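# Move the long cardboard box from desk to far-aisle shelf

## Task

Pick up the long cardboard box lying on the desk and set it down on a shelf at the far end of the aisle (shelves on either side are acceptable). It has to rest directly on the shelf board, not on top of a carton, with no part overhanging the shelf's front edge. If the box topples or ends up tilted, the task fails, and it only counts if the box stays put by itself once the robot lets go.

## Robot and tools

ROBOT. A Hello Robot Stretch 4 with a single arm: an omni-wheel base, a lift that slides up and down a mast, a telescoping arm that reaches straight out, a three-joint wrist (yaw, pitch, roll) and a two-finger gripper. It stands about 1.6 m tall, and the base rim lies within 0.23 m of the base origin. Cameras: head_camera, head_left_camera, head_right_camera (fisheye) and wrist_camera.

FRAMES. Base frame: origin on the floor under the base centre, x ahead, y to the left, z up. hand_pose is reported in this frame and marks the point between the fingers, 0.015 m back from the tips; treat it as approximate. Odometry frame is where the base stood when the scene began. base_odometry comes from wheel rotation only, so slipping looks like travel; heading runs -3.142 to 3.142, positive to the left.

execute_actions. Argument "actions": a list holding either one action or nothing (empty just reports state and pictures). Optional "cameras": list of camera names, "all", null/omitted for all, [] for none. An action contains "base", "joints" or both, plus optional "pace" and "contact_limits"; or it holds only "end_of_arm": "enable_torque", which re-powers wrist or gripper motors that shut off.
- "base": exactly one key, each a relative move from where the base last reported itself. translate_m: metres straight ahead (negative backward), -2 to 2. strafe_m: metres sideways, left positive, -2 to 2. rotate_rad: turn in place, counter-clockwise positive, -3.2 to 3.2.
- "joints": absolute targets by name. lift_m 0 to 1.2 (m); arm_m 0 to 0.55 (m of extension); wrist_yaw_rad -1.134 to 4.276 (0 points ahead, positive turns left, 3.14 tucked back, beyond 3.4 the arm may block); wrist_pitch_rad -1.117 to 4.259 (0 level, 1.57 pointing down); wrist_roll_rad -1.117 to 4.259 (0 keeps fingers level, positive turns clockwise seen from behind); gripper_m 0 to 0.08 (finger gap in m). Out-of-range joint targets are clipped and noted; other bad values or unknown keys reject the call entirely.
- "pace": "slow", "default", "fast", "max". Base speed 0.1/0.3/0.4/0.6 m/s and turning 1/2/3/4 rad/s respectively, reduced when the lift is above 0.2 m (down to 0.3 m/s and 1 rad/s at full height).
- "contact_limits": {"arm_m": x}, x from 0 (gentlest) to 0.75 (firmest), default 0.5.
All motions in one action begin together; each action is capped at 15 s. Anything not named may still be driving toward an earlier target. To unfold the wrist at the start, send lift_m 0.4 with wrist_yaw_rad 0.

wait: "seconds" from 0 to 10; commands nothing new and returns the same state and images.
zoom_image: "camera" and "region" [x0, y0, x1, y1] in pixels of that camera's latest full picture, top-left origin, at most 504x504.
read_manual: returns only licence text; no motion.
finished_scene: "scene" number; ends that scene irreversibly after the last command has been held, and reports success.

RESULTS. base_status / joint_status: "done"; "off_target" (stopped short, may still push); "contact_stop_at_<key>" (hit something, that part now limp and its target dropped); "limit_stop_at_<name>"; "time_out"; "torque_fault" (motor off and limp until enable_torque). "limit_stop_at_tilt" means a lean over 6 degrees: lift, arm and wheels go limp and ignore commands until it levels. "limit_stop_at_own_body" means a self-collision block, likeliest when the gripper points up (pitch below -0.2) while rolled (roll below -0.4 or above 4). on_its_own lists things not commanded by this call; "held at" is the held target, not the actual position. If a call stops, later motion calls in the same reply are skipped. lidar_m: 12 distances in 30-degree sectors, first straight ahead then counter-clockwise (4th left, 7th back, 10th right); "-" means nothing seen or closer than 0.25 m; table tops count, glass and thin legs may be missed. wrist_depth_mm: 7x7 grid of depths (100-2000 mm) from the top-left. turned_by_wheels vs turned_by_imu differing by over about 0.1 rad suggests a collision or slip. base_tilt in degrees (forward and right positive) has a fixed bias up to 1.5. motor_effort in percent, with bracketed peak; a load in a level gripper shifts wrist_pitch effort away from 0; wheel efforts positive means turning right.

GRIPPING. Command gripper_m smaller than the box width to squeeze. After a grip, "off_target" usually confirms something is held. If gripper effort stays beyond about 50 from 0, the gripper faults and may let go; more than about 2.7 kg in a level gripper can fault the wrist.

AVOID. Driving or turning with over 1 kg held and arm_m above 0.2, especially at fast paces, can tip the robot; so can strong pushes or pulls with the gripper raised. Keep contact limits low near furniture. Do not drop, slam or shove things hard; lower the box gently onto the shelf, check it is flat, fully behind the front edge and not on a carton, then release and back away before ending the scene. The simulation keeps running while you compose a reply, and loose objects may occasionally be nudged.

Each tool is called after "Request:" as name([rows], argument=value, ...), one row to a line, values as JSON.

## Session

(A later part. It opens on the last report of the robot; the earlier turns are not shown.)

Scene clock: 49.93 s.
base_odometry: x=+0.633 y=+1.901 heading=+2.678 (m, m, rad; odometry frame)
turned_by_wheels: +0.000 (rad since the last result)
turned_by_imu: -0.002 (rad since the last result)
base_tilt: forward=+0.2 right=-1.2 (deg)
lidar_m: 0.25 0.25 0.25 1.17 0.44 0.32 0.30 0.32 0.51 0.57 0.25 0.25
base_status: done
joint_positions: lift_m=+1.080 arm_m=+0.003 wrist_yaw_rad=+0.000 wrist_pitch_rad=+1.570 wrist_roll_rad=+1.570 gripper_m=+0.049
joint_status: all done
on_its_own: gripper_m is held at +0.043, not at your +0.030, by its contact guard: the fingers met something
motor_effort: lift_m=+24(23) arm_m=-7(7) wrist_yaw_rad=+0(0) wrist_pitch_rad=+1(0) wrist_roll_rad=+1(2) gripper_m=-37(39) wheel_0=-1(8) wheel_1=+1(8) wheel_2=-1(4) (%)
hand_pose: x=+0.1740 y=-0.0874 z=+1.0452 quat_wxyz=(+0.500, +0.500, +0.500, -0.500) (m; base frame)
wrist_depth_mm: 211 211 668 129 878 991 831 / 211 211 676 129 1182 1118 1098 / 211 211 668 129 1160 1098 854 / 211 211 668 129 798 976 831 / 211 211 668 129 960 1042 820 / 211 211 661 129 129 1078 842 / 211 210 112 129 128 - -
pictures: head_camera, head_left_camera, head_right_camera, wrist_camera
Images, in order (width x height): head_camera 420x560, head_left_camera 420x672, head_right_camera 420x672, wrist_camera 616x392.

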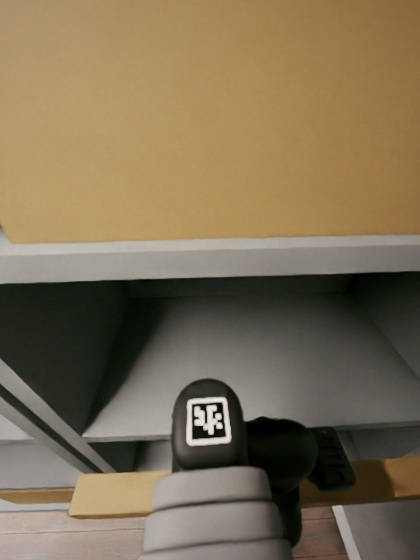

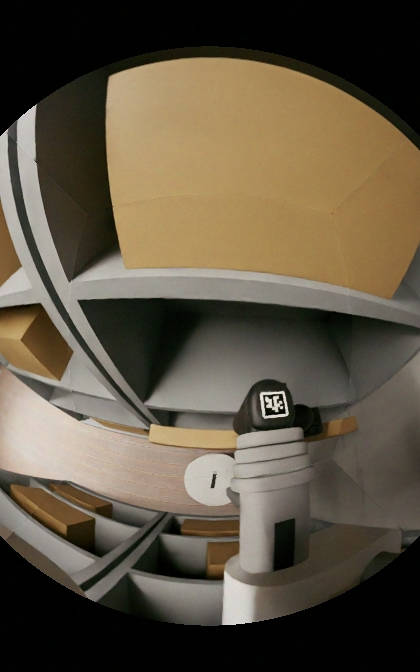

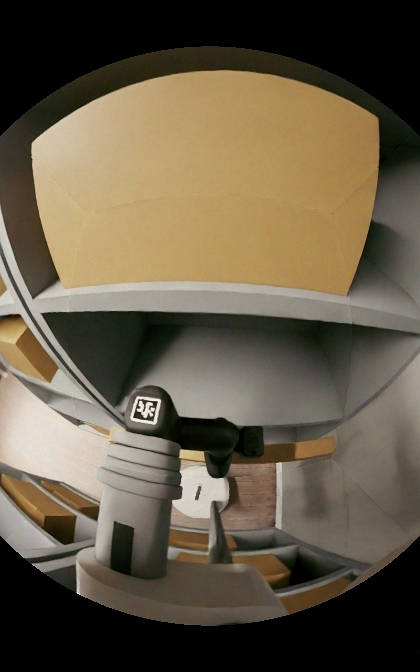

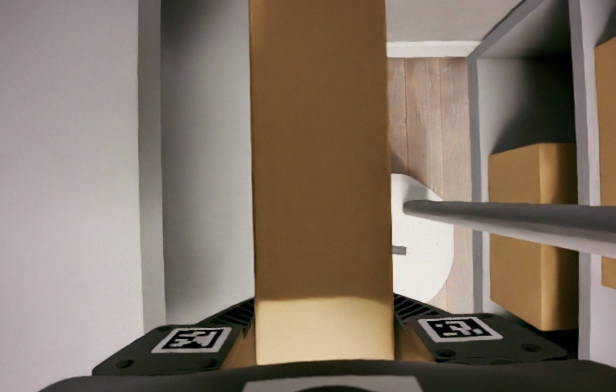

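Request:
execute_actions([
  {"joints": {"arm_m": 0.20}, "contact_limits": {"arm_m": 0.2}},
], cameras=["head_camera", "head_left_camera", "wrist_camera"])

Scene clock: 52.50 s.
base_odometry: x=+0.633 y=+1.901 heading=+2.678 (m, m, rad; odometry frame)
turned_by_wheels: +0.000 (rad since the last result)
turned_by_imu: +0.000 (rad since the last result)
base_tilt: forward=+0.3 right=-1.0 (deg)
lidar_m: 0.25 0.27 0.39 1.19 0.45 0.31 0.29 0.35 0.48 0.58 0.38 0.25
base_status: not commanded
joint_positions: lift_m=+1.080 arm_m=+0.199 wrist_yaw_rad=+0.000 wrist_pitch_rad=+1.570 wrist_roll_rad=+1.570 gripper_m=+0.049
joint_status: all done
on_its_own: gripper_m is held at +0.043, not at your +0.030, by its contact guard: the fingers met something
motor_effort: lift_m=+24(24) arm_m=+8(7) wrist_yaw_rad=+1(1) wrist_pitch_rad=+0(1) wrist_roll_rad=+2(1) gripper_m=-38(39) wheel_0=-1(2) wheel_1=+1(1) wheel_2=-1(1) (%)
contact_limits: arm_m 0.2
hand_pose: x=+0.3698 y=-0.0874 z=+1.0452 quat_wxyz=(+0.501, +0.500, +0.500, -0.499) (m; base frame)
wrist_depth_mm: 210 208 207 129 205 931 991 / 210 209 208 129 205 1182 1078 / 210 208 208 129 205 1160 1098 / 210 208 208 129 205 831 991 / 209 208 208 129 205 960 1042 / 210 208 207 129 129 585 1098 / 209 209 112 129 128 - -
pictures: head_camera, head_left_camera, wrist_camera
Images, in order (width x height): head_camera 420x560, head_left_camera 420x672, wrist_camera 616x392.

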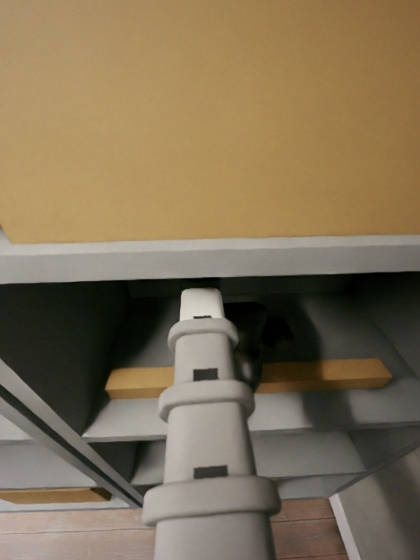

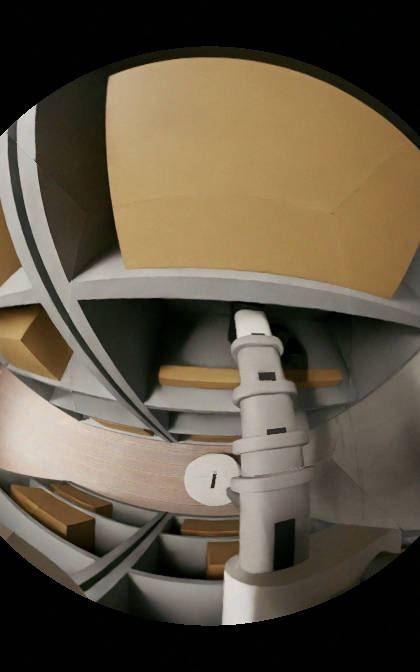

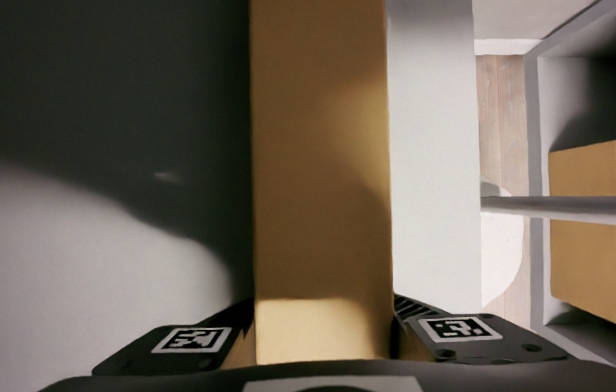

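Request:
execute_actions([
  {"joints": {"lift_m": 1.053}, "pace": "slow"},
], cameras=["wrist_camera"])

Scene clock: 53.80 s.
base_odometry: x=+0.633 y=+1.901 heading=+2.678 (m, m, rad; odometry frame)
turned_by_wheels: +0.000 (rad since the last result)
turned_by_imu: +0.000 (rad since the last result)
base_tilt: forward=+0.3 right=-1.1 (deg)
lidar_m: 0.25 0.26 0.38 1.20 0.44 0.32 0.31 0.33 0.49 0.56 0.37 0.27
base_status: not commanded
joint_positions: lift_m=+1.053 arm_m=+0.199 wrist_yaw_rad=+0.000 wrist_pitch_rad=+1.570 wrist_roll_rad=+1.570 gripper_m=+0.049
joint_status: all done
on_its_own: gripper_m is held at +0.043, not at your +0.030, by its contact guard: the fingers met something
motor_effort: lift_m=+16(24) arm_m=+8(7) wrist_yaw_rad=+0(0) wrist_pitch_rad=+2(1) wrist_roll_rad=+1(1) gripper_m=-36(36) wheel_0=-1(1) wheel_1=+1(1) wheel_2=-1(1) (%)
hand_pose: x=+0.3698 y=-0.0874 z=+1.0189 quat_wxyz=(+0.501, +0.500, +0.500, -0.499) (m; base frame)
wrist_depth_mm: 183 182 181 129 179 178 991 / 183 182 181 129 178 179 1060 / 183 182 181 129 179 179 1078 / 182 182 181 129 179 178 976 / 182 182 181 129 178 178 1060 / 183 182 181 129 128 178 1078 / 182 182 112 129 128 - -
pictures: wrist_camera
Images, in order (width x height): wrist_camera 616x392.

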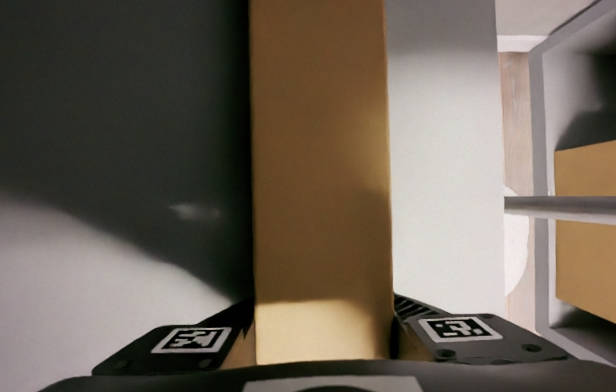

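About 1 mm above the shelf; releasing, then lifting clear.

Request:
execute_actions([
  {"joints": {"gripper_m": 0.075}},
], cameras=[])

Request:
execute_actions([
  {"joints": {"lift_m": 1.098}},
], cameras=["head_camera", "wrist_camera"])

Scene clock: 54.90 s.
base_odometry: x=+0.633 y=+1.901 heading=+2.678 (m, m, rad; odometry frame)
turned_by_wheels: +0.000 (rad since the last result)
turned_by_imu: +0.000 (rad since the last result)
base_tilt: forward=+0.2 right=-0.9 (deg)
lidar_m: 0.25 0.26 0.40 1.20 0.43 0.33 0.29 0.34 0.48 0.55 0.35 0.27
base_status: not commanded
joint_positions: lift_m=+1.053 arm_m=+0.199 wrist_yaw_rad=+0.000 wrist_pitch_rad=+1.570 wrist_roll_rad=+1.570 gripper_m=+0.075
joint_status: all done
motor_effort: lift_m=+16(16) arm_m=+7(8) wrist_yaw_rad=+0(0) wrist_pitch_rad=+1(2) wrist_roll_rad=+1(2) gripper_m=+3(35) wheel_0=-1(1) wheel_1=+1(1) wheel_2=-1(1) (%)
hand_pose: x=+0.3698 y=-0.0874 z=+1.0189 quat_wxyz=(+0.501, +0.500, +0.500, -0.499) (m; base frame)
wrist_depth_mm: 183 182 181 130 178 178 1008 / 182 182 181 131 179 179 1078 / 183 182 181 130 179 178 1078 / 183 182 181 130 179 179 991 / 183 182 181 130 179 178 1060 / 183 182 151 130 139 178 1060 / 183 - 129 130 130 - -
pictures: none
No camera images: the call's "cameras" was empty. Leave "cameras" out to get every camera's image.

Scene clock: 55.97 s.
base_odometry: x=+0.633 y=+1.901 heading=+2.678 (m, m, rad; odometry frame)
turned_by_wheels: +0.000 (rad since the last result)
turned_by_imu: +0.000 (rad since the last result)
base_tilt: forward=+0.3 right=-1.1 (deg)
lidar_m: 0.25 0.28 0.40 1.22 0.42 0.31 0.32 0.34 0.44 0.58 0.36 0.27
base_status: not commanded
joint_positions: lift_m=+1.098 arm_m=+0.199 wrist_yaw_rad=+0.000 wrist_pitch_rad=+1.570 wrist_roll_rad=+1.570 gripper_m=+0.075
joint_status: all done
motor_effort: lift_m=+25(26) arm_m=+8(7) wrist_yaw_rad=+1(0) wrist_pitch_rad=+0(0) wrist_roll_rad=+3(1) gripper_m=+2(1) wheel_0=-1(2) wheel_1=+1(1) wheel_2=-1(1) (%)
hand_pose: x=+0.3698 y=-0.0874 z=+1.0632 quat_wxyz=(+0.501, +0.500, +0.500, -0.499) (m; base frame)
wrist_depth_mm: 228 227 225 175 224 1008 976 / 229 227 225 175 223 1182 1118 / 228 227 225 175 223 1182 1098 / 228 227 224 175 222 976 1008 / 228 227 225 174 222 991 1042 / 227 226 224 174 174 222 1098 / 228 - 129 174 173 - -
pictures: head_camera, wrist_camera
Images, in order (width x height): head_camera 420x560, wrist_camera 616x392.

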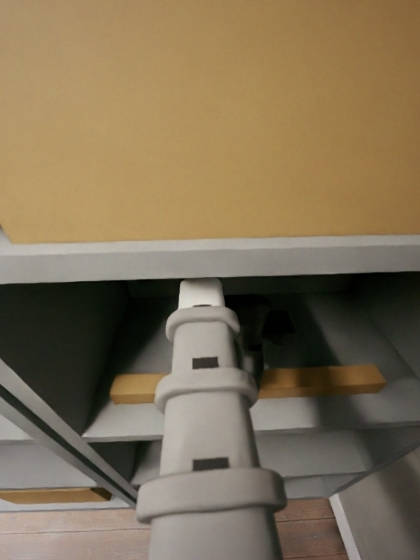

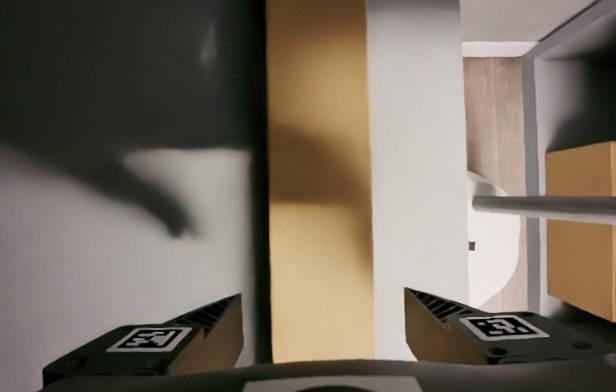

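Request:
execute_actions([
  {"joints": {"arm_m": 0.01}, "pace": "fast"},
], cameras=["head_camera"])

Scene clock: 57.60 s.
base_odometry: x=+0.633 y=+1.901 heading=+2.678 (m, m, rad; odometry frame)
turned_by_wheels: +0.000 (rad since the last result)
turned_by_imu: +0.000 (rad since the last result)
base_tilt: forward=+0.2 right=-1.0 (deg)
lidar_m: 0.25 0.25 0.41 1.19 0.44 0.33 0.30 0.32 0.47 0.57 0.36 0.27
base_status: not commanded
joint_positions: lift_m=+1.098 arm_m=+0.011 wrist_yaw_rad=+0.000 wrist_pitch_rad=+1.570 wrist_roll_rad=+1.570 gripper_m=+0.075
joint_status: all done
motor_effort: lift_m=+24(24) arm_m=-7(9) wrist_yaw_rad=+2(0) wrist_pitch_rad=-2(1) wrist_roll_rad=+1(1) gripper_m=+3(0) wheel_0=-1(2) wheel_1=+1(1) wheel_2=-1(1) (%)
hand_pose: x=+0.1823 y=-0.0874 z=+1.0632 quat_wxyz=(+0.500, +0.500, +0.500, -0.500) (m; base frame)
wrist_depth_mm: 213 228 676 991 991 991 842 / 214 229 691 1205 1205 1118 1118 / 214 228 683 1205 1205 1118 854 / 214 229 683 1118 976 991 831 / 213 228 676 991 976 1078 854 / 211 228 683 1205 976 960 854 / 193 - 129 1205 1182 - -
pictures: head_camera
Images, in order (width x height): head_camera 420x560.

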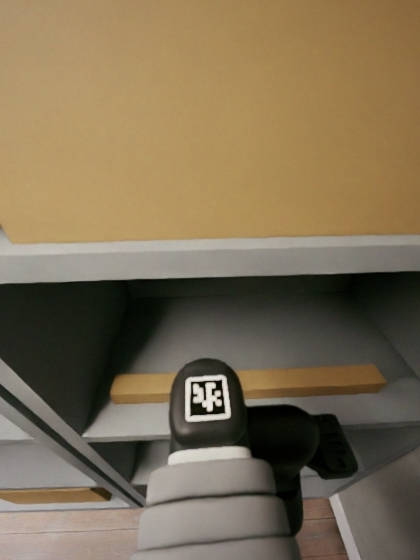

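Request:
finished_scene(scene=1)

The scene is finished: the task was done.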